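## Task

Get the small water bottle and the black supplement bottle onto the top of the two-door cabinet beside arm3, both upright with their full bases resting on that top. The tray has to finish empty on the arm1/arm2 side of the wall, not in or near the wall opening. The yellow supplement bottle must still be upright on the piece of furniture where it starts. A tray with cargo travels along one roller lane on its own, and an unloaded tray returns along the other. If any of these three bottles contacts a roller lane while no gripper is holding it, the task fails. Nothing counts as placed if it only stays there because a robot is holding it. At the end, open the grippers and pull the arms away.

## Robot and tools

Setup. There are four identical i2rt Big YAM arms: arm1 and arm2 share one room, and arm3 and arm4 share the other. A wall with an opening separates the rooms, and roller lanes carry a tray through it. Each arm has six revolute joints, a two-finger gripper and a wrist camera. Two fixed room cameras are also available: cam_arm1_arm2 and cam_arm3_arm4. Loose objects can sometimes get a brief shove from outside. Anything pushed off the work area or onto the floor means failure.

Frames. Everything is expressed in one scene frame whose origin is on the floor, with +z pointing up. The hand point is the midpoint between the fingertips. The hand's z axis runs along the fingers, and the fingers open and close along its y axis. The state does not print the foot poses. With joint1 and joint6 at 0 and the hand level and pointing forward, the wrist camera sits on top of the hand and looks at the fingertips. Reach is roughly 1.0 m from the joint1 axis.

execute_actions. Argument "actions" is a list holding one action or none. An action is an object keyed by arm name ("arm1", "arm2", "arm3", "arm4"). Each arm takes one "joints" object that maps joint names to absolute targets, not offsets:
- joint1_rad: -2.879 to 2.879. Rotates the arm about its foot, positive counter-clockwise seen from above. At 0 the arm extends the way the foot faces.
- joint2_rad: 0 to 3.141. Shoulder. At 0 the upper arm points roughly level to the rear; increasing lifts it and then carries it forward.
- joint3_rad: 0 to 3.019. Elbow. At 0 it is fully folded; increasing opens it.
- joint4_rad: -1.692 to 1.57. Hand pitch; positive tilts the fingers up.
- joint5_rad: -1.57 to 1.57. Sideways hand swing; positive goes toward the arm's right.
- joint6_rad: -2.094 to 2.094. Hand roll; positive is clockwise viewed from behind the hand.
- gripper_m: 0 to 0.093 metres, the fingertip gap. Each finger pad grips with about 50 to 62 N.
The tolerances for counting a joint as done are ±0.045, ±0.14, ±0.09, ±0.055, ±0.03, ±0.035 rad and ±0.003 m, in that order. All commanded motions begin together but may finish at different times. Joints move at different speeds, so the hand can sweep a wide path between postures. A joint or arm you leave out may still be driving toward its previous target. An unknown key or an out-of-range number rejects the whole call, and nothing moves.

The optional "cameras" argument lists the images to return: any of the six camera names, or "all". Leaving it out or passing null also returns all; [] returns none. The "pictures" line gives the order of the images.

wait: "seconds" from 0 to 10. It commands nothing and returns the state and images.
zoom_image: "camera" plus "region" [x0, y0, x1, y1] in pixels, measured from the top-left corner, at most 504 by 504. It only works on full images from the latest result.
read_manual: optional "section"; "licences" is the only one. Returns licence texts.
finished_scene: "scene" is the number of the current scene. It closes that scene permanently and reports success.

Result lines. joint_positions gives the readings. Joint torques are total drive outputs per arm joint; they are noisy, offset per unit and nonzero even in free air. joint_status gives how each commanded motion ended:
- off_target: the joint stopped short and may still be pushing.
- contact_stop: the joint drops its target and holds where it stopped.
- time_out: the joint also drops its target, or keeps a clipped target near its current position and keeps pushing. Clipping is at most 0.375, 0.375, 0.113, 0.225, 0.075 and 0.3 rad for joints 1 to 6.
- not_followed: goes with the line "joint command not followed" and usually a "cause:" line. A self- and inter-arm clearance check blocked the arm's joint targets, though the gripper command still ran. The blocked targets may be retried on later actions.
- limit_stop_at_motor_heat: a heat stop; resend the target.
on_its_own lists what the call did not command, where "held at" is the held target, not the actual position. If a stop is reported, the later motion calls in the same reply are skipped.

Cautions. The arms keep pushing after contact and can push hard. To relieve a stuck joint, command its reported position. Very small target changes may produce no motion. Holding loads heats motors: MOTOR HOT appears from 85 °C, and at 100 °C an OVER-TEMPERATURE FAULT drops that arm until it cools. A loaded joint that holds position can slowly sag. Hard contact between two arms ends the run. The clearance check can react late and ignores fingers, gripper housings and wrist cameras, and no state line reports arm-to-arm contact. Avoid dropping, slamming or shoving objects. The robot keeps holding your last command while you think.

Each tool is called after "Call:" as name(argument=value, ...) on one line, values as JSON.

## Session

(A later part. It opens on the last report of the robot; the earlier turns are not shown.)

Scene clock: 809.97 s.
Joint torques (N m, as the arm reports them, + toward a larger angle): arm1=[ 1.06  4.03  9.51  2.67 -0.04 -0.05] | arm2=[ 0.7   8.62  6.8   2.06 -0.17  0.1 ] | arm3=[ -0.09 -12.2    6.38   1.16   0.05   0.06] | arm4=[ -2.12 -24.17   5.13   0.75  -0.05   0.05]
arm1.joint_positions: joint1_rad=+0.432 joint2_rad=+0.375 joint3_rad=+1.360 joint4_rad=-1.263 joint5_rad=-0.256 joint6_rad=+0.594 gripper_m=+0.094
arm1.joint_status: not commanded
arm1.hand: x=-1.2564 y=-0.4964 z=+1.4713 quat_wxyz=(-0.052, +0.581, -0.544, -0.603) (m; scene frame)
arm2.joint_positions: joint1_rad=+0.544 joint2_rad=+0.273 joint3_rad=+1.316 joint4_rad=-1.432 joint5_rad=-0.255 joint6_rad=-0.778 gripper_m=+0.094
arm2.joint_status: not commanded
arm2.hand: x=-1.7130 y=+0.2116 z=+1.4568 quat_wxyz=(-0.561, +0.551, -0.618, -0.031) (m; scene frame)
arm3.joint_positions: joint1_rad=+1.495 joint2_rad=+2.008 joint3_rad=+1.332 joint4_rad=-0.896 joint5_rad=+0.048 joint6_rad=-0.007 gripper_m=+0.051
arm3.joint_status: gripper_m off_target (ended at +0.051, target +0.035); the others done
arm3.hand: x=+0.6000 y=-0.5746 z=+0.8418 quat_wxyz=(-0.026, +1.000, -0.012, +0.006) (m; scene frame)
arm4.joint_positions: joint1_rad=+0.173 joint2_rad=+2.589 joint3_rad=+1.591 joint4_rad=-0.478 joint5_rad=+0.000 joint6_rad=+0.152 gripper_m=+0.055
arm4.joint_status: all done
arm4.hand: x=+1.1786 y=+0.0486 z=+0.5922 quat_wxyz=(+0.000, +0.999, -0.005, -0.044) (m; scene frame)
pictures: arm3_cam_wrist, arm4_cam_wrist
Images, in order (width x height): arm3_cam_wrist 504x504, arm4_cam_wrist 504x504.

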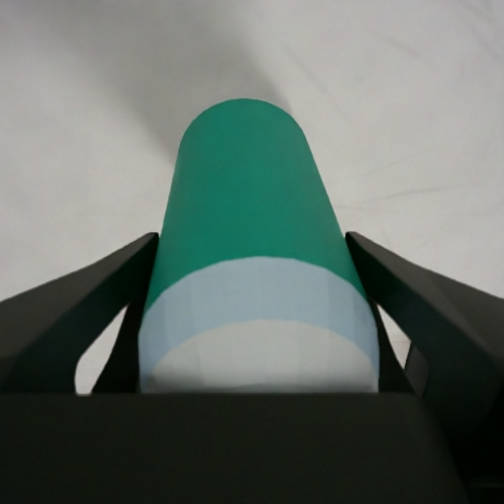

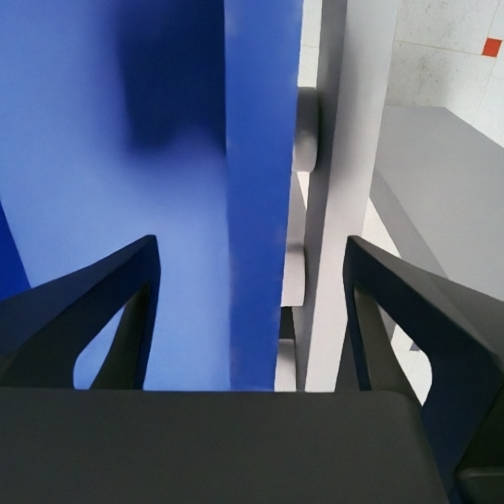

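Call:
execute_actions(actions=[{"arm3":{"joints":{"joint2_rad":2.008,"gripper_m":0.09}},"arm4":{"joints":{"gripper_m":0.0}}}], cameras=["arm3_cam_wrist","arm4_cam_wrist"])

Scene clock: 824.20 s.
Joint torques (N m, as the arm reports them, + toward a larger angle): arm1=[ 1.02  4.01  9.43  2.74 -0.05 -0.06] | arm2=[ 0.66  8.78  6.8   2.07 -0.17  0.1 ] | arm3=[ -1.51 -15.61   6.36   1.32   0.12   0.06] | arm4=[ -2.05 -24.03   5.14   0.68  -0.05   0.04]
arm1.joint_positions: joint1_rad=+0.432 joint2_rad=+0.375 joint3_rad=+1.360 joint4_rad=-1.263 joint5_rad=-0.256 joint6_rad=+0.594 gripper_m=+0.094
arm1.joint_status: not commanded
arm1.hand: x=-1.2564 y=-0.4964 z=+1.4713 quat_wxyz=(-0.052, +0.581, -0.544, -0.603) (m; scene frame)
arm2.joint_positions: joint1_rad=+0.544 joint2_rad=+0.273 joint3_rad=+1.316 joint4_rad=-1.432 joint5_rad=-0.255 joint6_rad=-0.778 gripper_m=+0.094
arm2.joint_status: not commanded
arm2.hand: x=-1.7130 y=+0.2116 z=+1.4568 quat_wxyz=(-0.561, +0.551, -0.618, -0.031) (m; scene frame)
arm3.joint_positions: joint1_rad=+1.495 joint2_rad=+2.008 joint3_rad=+1.332 joint4_rad=-0.895 joint5_rad=+0.048 joint6_rad=-0.007 gripper_m=+0.090
arm3.joint_status: all done
arm3.hand: x=+0.5998 y=-0.5746 z=+0.8418 quat_wxyz=(-0.026, +1.000, -0.012, +0.005) (m; scene frame)
arm4.joint_positions: joint1_rad=+0.173 joint2_rad=+2.589 joint3_rad=+1.591 joint4_rad=-0.478 joint5_rad=+0.000 joint6_rad=+0.153 gripper_m=+0.011
arm4.joint_status: gripper_m off_target (ended at +0.011, target +0.000)
arm4.hand: x=+1.1786 y=+0.0487 z=+0.5922 quat_wxyz=(+0.000, +0.999, -0.006, -0.044) (m; scene frame)
pictures: arm3_cam_wrist, arm4_cam_wrist
Images, in order (width x height): arm3_cam_wrist 504x504, arm4_cam_wrist 504x504.

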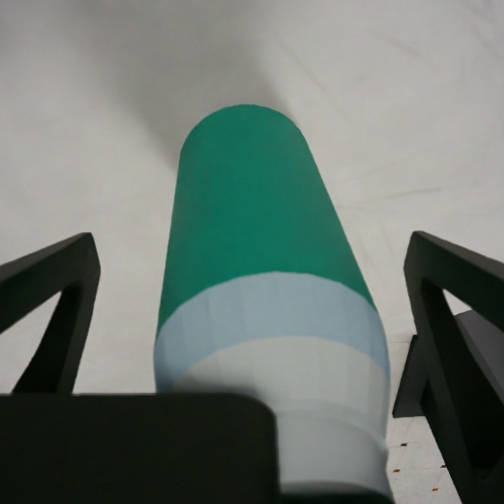

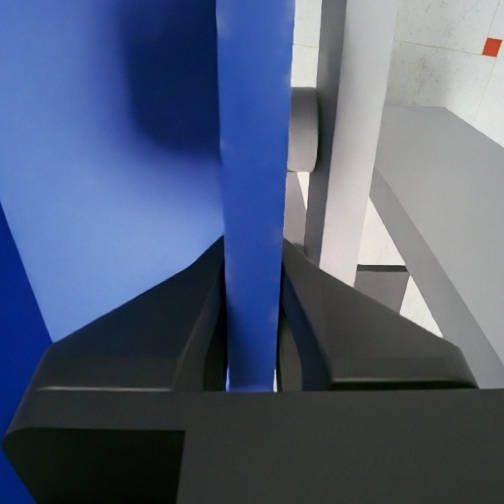

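Call:
execute_actions(actions=[{"arm3":{"joints":{"joint2_rad":1.85,"joint3_rad":1.45,"joint4_rad":-1.13}},"arm4":{"joints":{"joint2_rad":2.46,"joint3_rad":1.6,"joint4_rad":-0.6,"gripper_m":0.0}}}], cameras=["arm4_cam_wrist"])

Call:
execute_actions(actions=[{"arm3":{"joints":{"joint2_rad":1.0,"joint3_rad":1.1,"joint4_rad":-1.13}},"arm4":{"joints":{"joint2_rad":2.16,"joint3_rad":1.56,"joint4_rad":-0.95,"gripper_m":0.0}}}], cameras=["arm3_cam_wrist","arm4_cam_wrist","cam_arm3_arm4"])

Scene clock: 845.27 s.
Joint torques (N m, as the arm reports them, + toward a larger angle): arm1=[ 1.21  3.96  9.39  2.61 -0.04 -0.06] | arm2=[ 0.59  8.76  6.76  2.03 -0.17  0.1 ] | arm3=[ -0.66 -13.74   8.72  -0.18   0.06   0.03] | arm4=[ -2.11 -23.88   5.95  -0.16  -0.17   0.06]
arm1.joint_positions: joint1_rad=+0.432 joint2_rad=+0.375 joint3_rad=+1.360 joint4_rad=-1.263 joint5_rad=-0.256 joint6_rad=+0.594 gripper_m=+0.094
arm1.joint_status: not commanded
arm1.hand: x=-1.2564 y=-0.4964 z=+1.4713 quat_wxyz=(-0.052, +0.581, -0.544, -0.603) (m; scene frame)
arm2.joint_positions: joint1_rad=+0.544 joint2_rad=+0.273 joint3_rad=+1.316 joint4_rad=-1.432 joint5_rad=-0.255 joint6_rad=-0.778 gripper_m=+0.094
arm2.joint_status: not commanded
arm2.hand: x=-1.7130 y=+0.2116 z=+1.4568 quat_wxyz=(-0.561, +0.551, -0.618, -0.031) (m; scene frame)
arm3.joint_positions: joint1_rad=+1.495 joint2_rad=+1.834 joint3_rad=+1.421 joint4_rad=-1.112 joint5_rad=+0.048 joint6_rad=-0.007 gripper_m=+0.090
arm3.joint_status: all done
arm3.hand: x=+0.5935 y=-0.5749 z=+0.9613 quat_wxyz=(-0.027, +0.999, -0.012, -0.018) (m; scene frame)
arm4.joint_positions: joint1_rad=+0.173 joint2_rad=+2.475 joint3_rad=+1.591 joint4_rad=-0.588 joint5_rad=+0.002 joint6_rad=+0.153 gripper_m=+0.011
arm4.joint_status: gripper_m off_target (ended at +0.011, target +0.000); the others done
arm4.hand: x=+1.1604 y=+0.0456 z=+0.6579 quat_wxyz=(-0.001, +0.999, -0.006, -0.046) (m; scene frame)
pictures: arm4_cam_wrist
Images, in order (width x height): arm4_cam_wrist 504x504.

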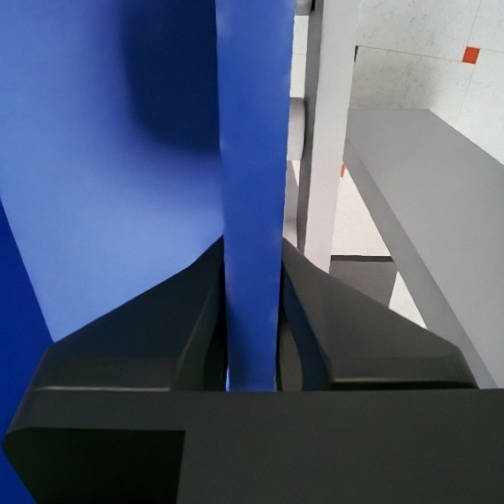

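Scene clock: 846.70 s.
Joint torques (N m, as the arm reports them, + toward a larger angle): arm1=[ 1.11  3.92  9.48  2.6  -0.05 -0.05] | arm2=[ 0.69  8.7   6.76  2.07 -0.17  0.09] | arm3=[-0.76 -3.35  7.54  1.22  0.11  0.05] | arm4=[ -2.11 -23.39   7.89  -0.36  -0.15   0.05]
arm1.joint_positions: joint1_rad=+0.432 joint2_rad=+0.375 joint3_rad=+1.360 joint4_rad=-1.263 joint5_rad=-0.256 joint6_rad=+0.594 gripper_m=+0.094
arm1.joint_status: not commanded
arm1.hand: x=-1.2564 y=-0.4964 z=+1.4713 quat_wxyz=(-0.052, +0.581, -0.544, -0.603) (m; scene frame)
arm2.joint_positions: joint1_rad=+0.544 joint2_rad=+0.273 joint3_rad=+1.316 joint4_rad=-1.432 joint5_rad=-0.255 joint6_rad=-0.778 gripper_m=+0.094
arm2.joint_status: not commanded
arm2.hand: x=-1.7130 y=+0.2116 z=+1.4568 quat_wxyz=(-0.561, +0.551, -0.618, -0.031) (m; scene frame)
arm3.joint_positions: joint1_rad=+1.495 joint2_rad=+0.990 joint3_rad=+1.106 joint4_rad=-1.117 joint5_rad=+0.048 joint6_rad=-0.007 gripper_m=+0.090
arm3.joint_status: all done
arm3.hand: x=+0.7553 y=-0.5809 z=+1.2048 quat_wxyz=(-0.030, +0.960, -0.018, -0.276) (m; scene frame)
arm4.joint_positions: joint1_rad=+0.173 joint2_rad=+2.182 joint3_rad=+1.540 joint4_rad=-0.938 joint5_rad=+0.002 joint6_rad=+0.154 gripper_m=+0.011
arm4.joint_status: gripper_m off_target (ended at +0.011, target +0.000); the others done
arm4.hand: x=+1.1886 y=+0.0476 z=+0.8140 quat_wxyz=(-0.009, +1.000, -0.006, +0.007) (m; scene frame)
pictures: arm3_cam_wrist, arm4_cam_wrist, cam_arm3_arm4
Images, in order (width x height): arm3_cam_wrist 504x504, arm4_cam_wrist 504x504, cam_arm3_arm4 504x504.

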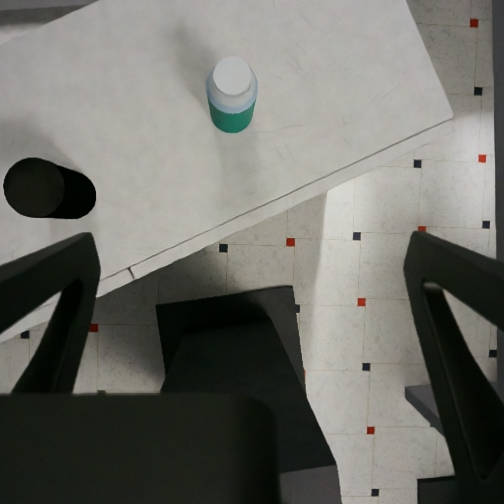

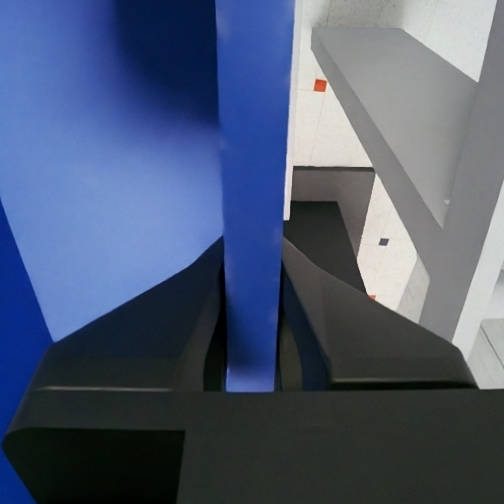

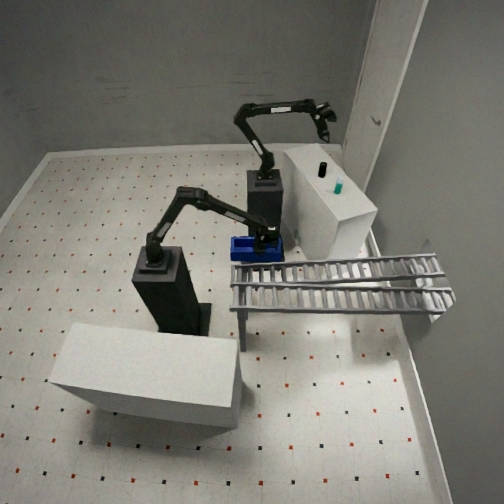

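Call:
execute_actions(actions=[{"arm4":{"joints":{"joint1_rad":-0.262,"joint3_rad":1.77,"joint4_rad":-1.165,"joint6_rad":-0.29,"gripper_m":0.0}}}], cameras=["arm4_cam_wrist","cam_arm3_arm4"])

Scene clock: 867.33 s.
Joint torques (N m, as the arm reports them, + toward a larger angle): arm1=[ 0.92  3.89  9.4   2.61 -0.04 -0.06] | arm2=[ 0.56  8.75  6.75  2.05 -0.16  0.09] | arm3=[-0.03 -2.46  7.75  0.93  0.05  0.09] | arm4=[ -2.12 -24.06  10.    -0.47  -0.18  -0.13]
arm1.joint_positions: joint1_rad=+0.432 joint2_rad=+0.375 joint3_rad=+1.360 joint4_rad=-1.263 joint5_rad=-0.256 joint6_rad=+0.594 gripper_m=+0.094
arm1.joint_status: not commanded
arm1.hand: x=-1.2564 y=-0.4964 z=+1.4713 quat_wxyz=(-0.052, +0.581, -0.544, -0.603) (m; scene frame)
arm2.joint_positions: joint1_rad=+0.544 joint2_rad=+0.273 joint3_rad=+1.316 joint4_rad=-1.432 joint5_rad=-0.255 joint6_rad=-0.778 gripper_m=+0.094
arm2.joint_status: not commanded
arm2.hand: x=-1.7130 y=+0.2116 z=+1.4568 quat_wxyz=(-0.561, +0.551, -0.618, -0.031) (m; scene frame)
arm3.joint_positions: joint1_rad=+1.495 joint2_rad=+0.990 joint3_rad=+1.106 joint4_rad=-1.117 joint5_rad=+0.048 joint6_rad=-0.007 gripper_m=+0.090
arm3.joint_status: not commanded
arm3.hand: x=+0.7553 y=-0.5809 z=+1.2048 quat_wxyz=(-0.030, +0.960, -0.018, -0.276) (m; scene frame)
arm4.joint_positions: joint1_rad=-0.257 joint2_rad=+2.181 joint3_rad=+1.733 joint4_rad=-1.150 joint5_rad=+0.002 joint6_rad=-0.281 gripper_m=+0.011
arm4.joint_status: gripper_m off_target (ended at +0.011, target +0.000); the others done
arm4.hand: x=+1.1755 y=+0.3109 z=+0.8810 quat_wxyz=(-0.004, +1.000, -0.004, +0.016) (m; scene frame)
pictures: arm4_cam_wrist, cam_arm3_arm4
Images, in order (width x height): arm4_cam_wrist 504x504, cam_arm3_arm4 504x504.

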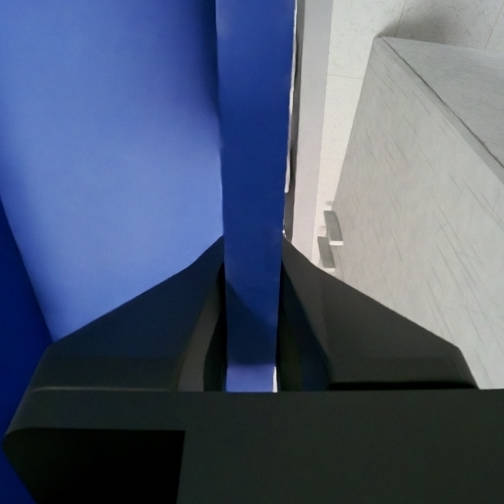

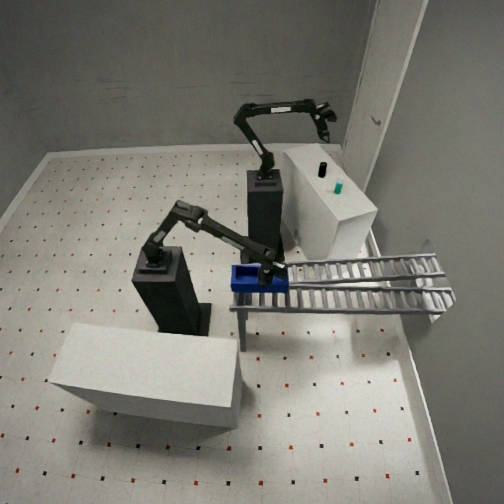

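Call:
zoom_image(camera="arm4_cam_wrist", region=[200, 0, 380, 280])

Region (200, 0, 380, 280) of arm4_cam_wrist's 504x504 image, scaled by 1.800, with more detail than that image has; it fills the left 324 columns of this view, and the rest is white.

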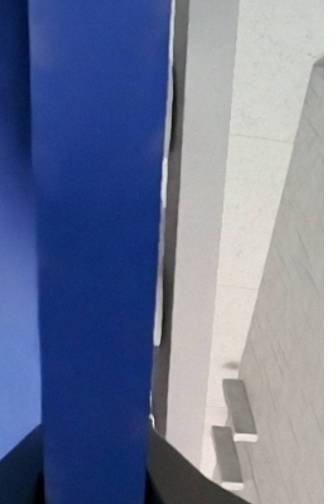

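Call:
execute_actions(actions=[{"arm4":{"joints":{"joint2_rad":2.345,"joint3_rad":1.835,"joint4_rad":-1.027,"gripper_m":0.0}}}], cameras=["arm4_cam_wrist","cam_arm3_arm4"])

Scene clock: 932.90 s.
Joint torques (N m, as the arm reports them, + toward a larger angle): arm1=[ 0.98  3.89  9.42  2.72 -0.03 -0.03] | arm2=[ 0.67  8.87  6.78  2.08 -0.17  0.08] | arm3=[-0.32 -3.67  7.55  1.02  0.11  0.11] | arm4=[ -2.27 -27.06   9.84   0.32  -0.18  -0.11]
arm1.joint_positions: joint1_rad=+0.432 joint2_rad=+0.375 joint3_rad=+1.360 joint4_rad=-1.263 joint5_rad=-0.256 joint6_rad=+0.594 gripper_m=+0.094
arm1.joint_status: not commanded
arm1.hand: x=-1.2564 y=-0.4964 z=+1.4713 quat_wxyz=(-0.052, +0.581, -0.544, -0.603) (m; scene frame)
arm2.joint_positions: joint1_rad=+0.544 joint2_rad=+0.273 joint3_rad=+1.316 joint4_rad=-1.432 joint5_rad=-0.255 joint6_rad=-0.778 gripper_m=+0.094
arm2.joint_status: not commanded
arm2.hand: x=-1.7130 y=+0.2116 z=+1.4568 quat_wxyz=(-0.561, +0.551, -0.618, -0.031) (m; scene frame)
arm3.joint_positions: joint1_rad=+1.495 joint2_rad=+0.990 joint3_rad=+1.106 joint4_rad=-1.117 joint5_rad=+0.048 joint6_rad=-0.007 gripper_m=+0.090
arm3.joint_status: not commanded
arm3.hand: x=+0.7553 y=-0.5809 z=+1.2048 quat_wxyz=(-0.030, +0.960, -0.018, -0.276) (m; scene frame)
arm4.joint_positions: joint1_rad=-0.257 joint2_rad=+2.386 joint3_rad=+1.791 joint4_rad=-1.034 joint5_rad=+0.002 joint6_rad=-0.282 gripper_m=+0.011
arm4.joint_status: gripper_m off_target (ended at +0.011, target +0.000); the others done
arm4.hand: x=+1.1624 y=+0.3164 z=+0.7719 quat_wxyz=(+0.000, +1.000, -0.003, +0.031) (m; scene frame)
pictures: arm4_cam_wrist, cam_arm3_arm4
Images, in order (width x height): arm4_cam_wrist 504x504, cam_arm3_arm4 504x504.

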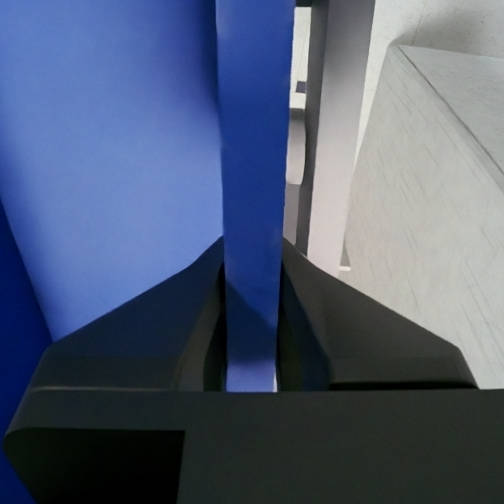

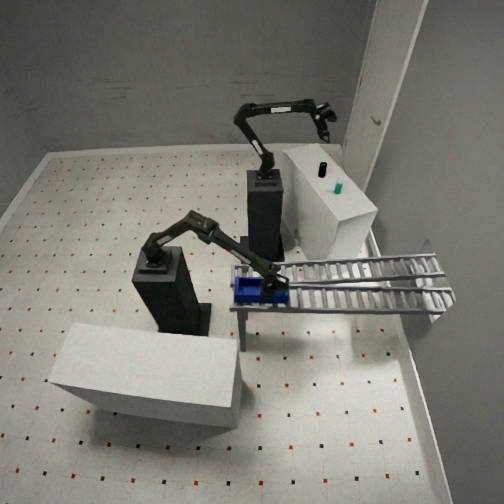

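Call:
zoom_image(camera="cam_arm3_arm4", region=[210, 240, 330, 330])

Region (210, 240, 330, 330) of cam_arm3_arm4's 504x504 image, scaled by 4.200, with more detail than that image has; it fills the top 378 rows of this view, and the rest is white.

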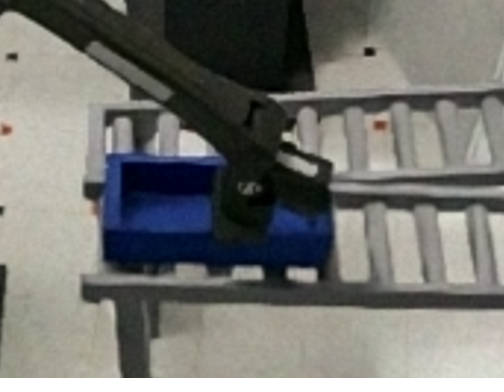

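Call:
execute_actions(actions=[{"arm4":{"joints":{"joint2_rad":2.41,"joint3_rad":1.84,"joint4_rad":-0.965,"gripper_m":0.0}}}], cameras=["arm4_cam_wrist"])

Scene clock: 967.27 s.
Joint torques (N m, as the arm reports them, + toward a larger angle): arm1=[ 0.92  3.81  9.42  2.59 -0.05 -0.05] | arm2=[ 0.79  8.71  6.75  2.08 -0.18  0.1 ] | arm3=[-0.99 -3.36  7.34  1.17  0.12  0.11] | arm4=[ -1.97 -24.09  10.06   0.44  -0.19  -0.11]
arm1.joint_positions: joint1_rad=+0.432 joint2_rad=+0.375 joint3_rad=+1.360 joint4_rad=-1.263 joint5_rad=-0.256 joint6_rad=+0.594 gripper_m=+0.094
arm1.joint_status: not commanded
arm1.hand: x=-1.2564 y=-0.4964 z=+1.4713 quat_wxyz=(-0.052, +0.581, -0.544, -0.603) (m; scene frame)
arm2.joint_positions: joint1_rad=+0.544 joint2_rad=+0.273 joint3_rad=+1.316 joint4_rad=-1.432 joint5_rad=-0.255 joint6_rad=-0.778 gripper_m=+0.094
arm2.joint_status: not commanded
arm2.hand: x=-1.7130 y=+0.2116 z=+1.4568 quat_wxyz=(-0.561, +0.551, -0.618, -0.031) (m; scene frame)
arm3.joint_positions: joint1_rad=+1.495 joint2_rad=+0.990 joint3_rad=+1.106 joint4_rad=-1.117 joint5_rad=+0.048 joint6_rad=-0.007 gripper_m=+0.090
arm3.joint_status: not commanded
arm3.hand: x=+0.7553 y=-0.5809 z=+1.2048 quat_wxyz=(-0.030, +0.960, -0.018, -0.276) (m; scene frame)
arm4.joint_positions: joint1_rad=-0.257 joint2_rad=+2.411 joint3_rad=+1.791 joint4_rad=-0.977 joint5_rad=+0.002 joint6_rad=-0.284 gripper_m=+0.011
arm4.joint_status: gripper_m off_target (ended at +0.011, target +0.000); the others done
arm4.hand: x=+1.1554 y=+0.3188 z=+0.7552 quat_wxyz=(-0.004, +1.000, -0.002, +0.016) (m; scene frame)
pictures: arm4_cam_wrist
Images, in order (width x height): arm4_cam_wrist 504x504.

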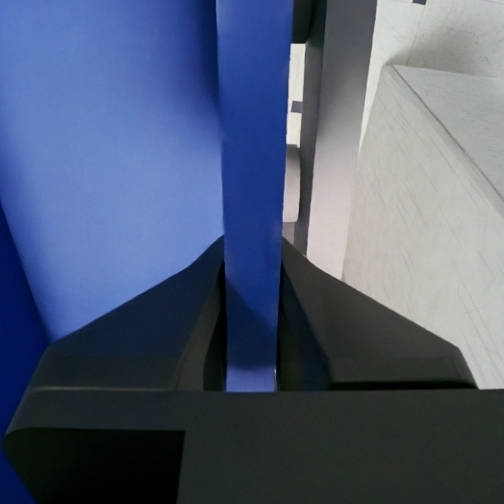

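Call:
execute_actions(actions=[{"arm4":{"joints":{"joint2_rad":2.45,"gripper_m":0.0}}}], cameras=["arm4_cam_wrist"])

Scene clock: 975.33 s.
Joint torques (N m, as the arm reports them, + toward a larger angle): arm1=[ 1.1   4.16  9.39  2.69 -0.02 -0.06] | arm2=[ 0.58  8.79  6.79  2.02 -0.17  0.09] | arm3=[-1.21 -3.54  7.71  1.09  0.12  0.1 ] | arm4=[ -2.02 -21.15   9.81   0.48  -0.2   -0.11]
arm1.joint_positions: joint1_rad=+0.432 joint2_rad=+0.375 joint3_rad=+1.360 joint4_rad=-1.263 joint5_rad=-0.256 joint6_rad=+0.594 gripper_m=+0.094
arm1.joint_status: not commanded
arm1.hand: x=-1.2564 y=-0.4964 z=+1.4713 quat_wxyz=(-0.052, +0.581, -0.544, -0.603) (m; scene frame)
arm2.joint_positions: joint1_rad=+0.544 joint2_rad=+0.273 joint3_rad=+1.316 joint4_rad=-1.432 joint5_rad=-0.255 joint6_rad=-0.778 gripper_m=+0.094
arm2.joint_status: not commanded
arm2.hand: x=-1.7130 y=+0.2116 z=+1.4568 quat_wxyz=(-0.561, +0.551, -0.618, -0.031) (m; scene frame)
arm3.joint_positions: joint1_rad=+1.495 joint2_rad=+0.990 joint3_rad=+1.106 joint4_rad=-1.117 joint5_rad=+0.048 joint6_rad=-0.007 gripper_m=+0.090
arm3.joint_status: not commanded
arm3.hand: x=+0.7553 y=-0.5809 z=+1.2048 quat_wxyz=(-0.030, +0.960, -0.018, -0.276) (m; scene frame)
arm4.joint_positions: joint1_rad=-0.257 joint2_rad=+2.417 joint3_rad=+1.795 joint4_rad=-0.977 joint5_rad=+0.002 joint6_rad=-0.284 gripper_m=+0.011
arm4.joint_status: gripper_m off_target (ended at +0.011, target +0.000); the others done
arm4.hand: x=+1.1550 y=+0.3189 z=+0.7530 quat_wxyz=(-0.004, +1.000, -0.002, +0.016) (m; scene frame)
pictures: arm4_cam_wrist
Images, in order (width x height): arm4_cam_wrist 504x504.

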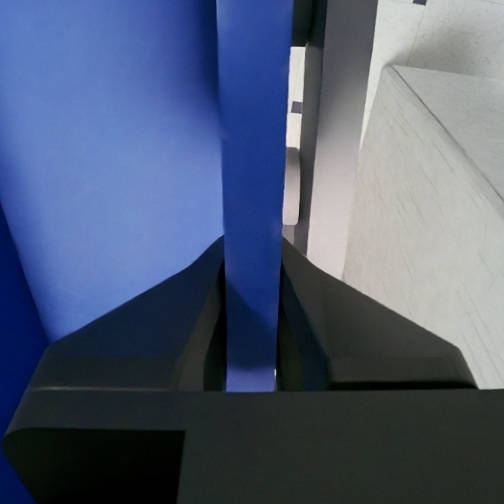

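Call:
execute_actions(actions=[{"arm4":{"joints":{"joint2_rad":2.40,"gripper_m":0.035}}}], cameras=["arm4_cam_wrist"])

Call:
execute_actions(actions=[{"arm4":{"joints":{"joint2_rad":2.15,"joint4_rad":-1.2}}}], cameras=["cam_arm3_arm4","cam_arm1_arm2"])

Scene clock: 986.97 s.
Joint torques (N m, as the arm reports them, + toward a larger angle): arm1=[ 1.25  4.03  9.37  2.69 -0.04 -0.05] | arm2=[ 0.71  8.69  6.76  2.06 -0.17  0.09] | arm3=[-0.72 -3.09  7.53  0.9   0.03  0.07] | arm4=[ -2.31 -25.19   9.76   0.42  -0.18  -0.11]
arm1.joint_positions: joint1_rad=+0.432 joint2_rad=+0.375 joint3_rad=+1.360 joint4_rad=-1.263 joint5_rad=-0.256 joint6_rad=+0.594 gripper_m=+0.094
arm1.joint_status: not commanded
arm1.hand: x=-1.2564 y=-0.4964 z=+1.4713 quat_wxyz=(-0.052, +0.581, -0.544, -0.603) (m; scene frame)
arm2.joint_positions: joint1_rad=+0.544 joint2_rad=+0.273 joint3_rad=+1.316 joint4_rad=-1.432 joint5_rad=-0.255 joint6_rad=-0.778 gripper_m=+0.094
arm2.joint_status: not commanded
arm2.hand: x=-1.7130 y=+0.2116 z=+1.4568 quat_wxyz=(-0.561, +0.551, -0.618, -0.031) (m; scene frame)
arm3.joint_positions: joint1_rad=+1.495 joint2_rad=+0.990 joint3_rad=+1.106 joint4_rad=-1.117 joint5_rad=+0.048 joint6_rad=-0.007 gripper_m=+0.090
arm3.joint_status: not commanded
arm3.hand: x=+0.7553 y=-0.5809 z=+1.2048 quat_wxyz=(-0.030, +0.960, -0.018, -0.276) (m; scene frame)
arm4.joint_positions: joint1_rad=-0.257 joint2_rad=+2.416 joint3_rad=+1.796 joint4_rad=-0.977 joint5_rad=+0.002 joint6_rad=-0.284 gripper_m=+0.035
arm4.joint_status: all done
arm4.hand: x=+1.1547 y=+0.3190 z=+0.7533 quat_wxyz=(-0.004, +1.000, -0.002, +0.016) (m; scene frame)
pictures: arm4_cam_wrist
Images, in order (width x height): arm4_cam_wrist 504x504.

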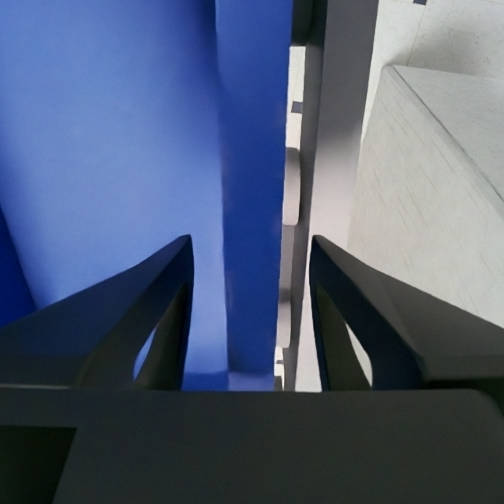

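Scene clock: 988.37 s.
Joint torques (N m, as the arm reports them, + toward a larger angle): arm1=[ 1.05  3.88  9.44  2.64 -0.05 -0.04] | arm2=[ 0.7   8.66  6.81  2.04 -0.16  0.1 ] | arm3=[-0.47 -3.72  7.76  0.83  0.07  0.02] | arm4=[ -2.12 -22.99   9.6   -0.3   -0.17  -0.09]
arm1.joint_positions: joint1_rad=+0.432 joint2_rad=+0.375 joint3_rad=+1.360 joint4_rad=-1.263 joint5_rad=-0.256 joint6_rad=+0.594 gripper_m=+0.094
arm1.joint_status: not commanded
arm1.hand: x=-1.2564 y=-0.4964 z=+1.4713 quat_wxyz=(-0.052, +0.581, -0.544, -0.603) (m; scene frame)
arm2.joint_positions: joint1_rad=+0.544 joint2_rad=+0.273 joint3_rad=+1.316 joint4_rad=-1.432 joint5_rad=-0.255 joint6_rad=-0.778 gripper_m=+0.094
arm2.joint_status: not commanded
arm2.hand: x=-1.7130 y=+0.2116 z=+1.4568 quat_wxyz=(-0.561, +0.551, -0.618, -0.031) (m; scene frame)
arm3.joint_positions: joint1_rad=+1.495 joint2_rad=+0.990 joint3_rad=+1.106 joint4_rad=-1.117 joint5_rad=+0.048 joint6_rad=-0.007 gripper_m=+0.090
arm3.joint_status: not commanded
arm3.hand: x=+0.7553 y=-0.5809 z=+1.2048 quat_wxyz=(-0.030, +0.960, -0.018, -0.276) (m; scene frame)
arm4.joint_positions: joint1_rad=-0.257 joint2_rad=+2.154 joint3_rad=+1.813 joint4_rad=-1.187 joint5_rad=+0.002 joint6_rad=-0.284 gripper_m=+0.035
arm4.joint_status: all done
arm4.hand: x=+1.1509 y=+0.3175 z=+0.9257 quat_wxyz=(-0.014, +1.000, -0.002, -0.017) (m; scene frame)
pictures: cam_arm1_arm2, cam_arm3_arm4
Images, in order (width x height): cam_arm1_arm2 504x504, cam_arm3_arm4 504x504.

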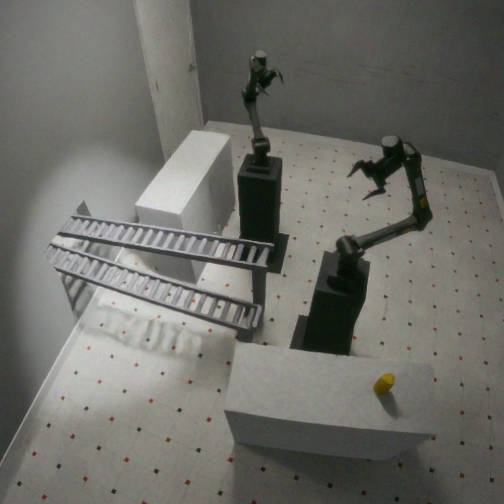

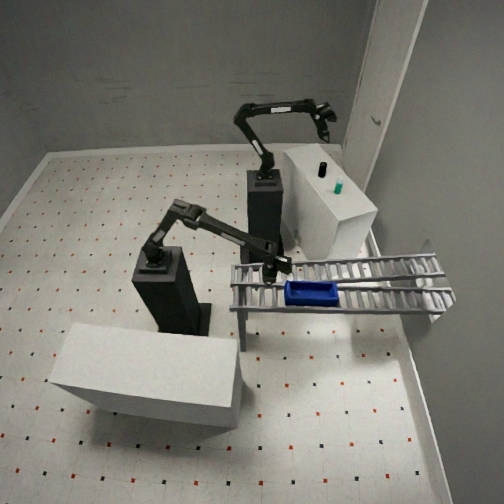

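The tray is rolling; I'll fold arm4 back to a relaxed pose.

Call:
execute_actions(actions=[{"arm4":{"joints":{"joint2_rad":1.0,"joint3_rad":1.1,"joint4_rad":-1.1,"gripper_m":0.09}}}], cameras=["cam_arm3_arm4","cam_arm1_arm2"])

Scene clock: 1041.83 s.
Joint torques (N m, as the arm reports them, + toward a larger angle): arm1=[ 1.13  4.08  9.4   2.63 -0.05 -0.05] | arm2=[ 0.5   8.51  6.8   2.06 -0.16  0.09] | arm3=[ 0.27 -3.76  7.78  0.91  0.12  0.02] | arm4=[-1.94 -6.08  8.53  1.26 -0.18 -0.08]
arm1.joint_positions: joint1_rad=+0.432 joint2_rad=+0.375 joint3_rad=+1.360 joint4_rad=-1.263 joint5_rad=-0.256 joint6_rad=+0.594 gripper_m=+0.094
arm1.joint_status: not commanded
arm1.hand: x=-1.2564 y=-0.4964 z=+1.4713 quat_wxyz=(-0.052, +0.581, -0.544, -0.603) (m; scene frame)
arm2.joint_positions: joint1_rad=+0.544 joint2_rad=+0.273 joint3_rad=+1.316 joint4_rad=-1.432 joint5_rad=-0.255 joint6_rad=-0.778 gripper_m=+0.094
arm2.joint_status: not commanded
arm2.hand: x=-1.7130 y=+0.2116 z=+1.4568 quat_wxyz=(-0.561, +0.551, -0.618, -0.031) (m; scene frame)
arm3.joint_positions: joint1_rad=+1.495 joint2_rad=+0.990 joint3_rad=+1.106 joint4_rad=-1.117 joint5_rad=+0.048 joint6_rad=-0.007 gripper_m=+0.090
arm3.joint_status: not commanded
arm3.hand: x=+0.7553 y=-0.5809 z=+1.2048 quat_wxyz=(-0.030, +0.960, -0.018, -0.276) (m; scene frame)
arm4.joint_positions: joint1_rad=-0.257 joint2_rad=+0.995 joint3_rad=+1.107 joint4_rad=-1.109 joint5_rad=+0.002 joint6_rad=-0.284 gripper_m=+0.090
arm4.joint_status: all done
arm4.hand: x=+1.4097 y=+0.2362 z=+1.2123 quat_wxyz=(-0.088, +0.959, +0.000, -0.269) (m; scene frame)
pictures: cam_arm1_arm2, cam_arm3_arm4
Images, in order (width x height): cam_arm1_arm2 504x504, cam_arm3_arm4 504x504.

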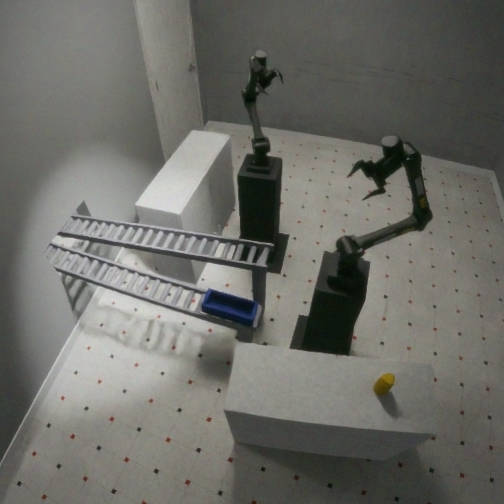

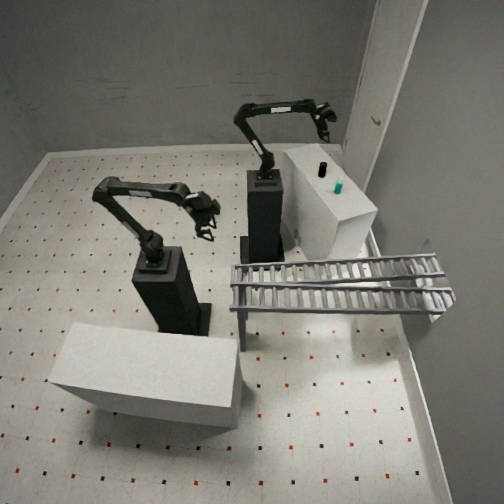

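Call:
finished_scene(scene=1)

The scene is finished: the task was done.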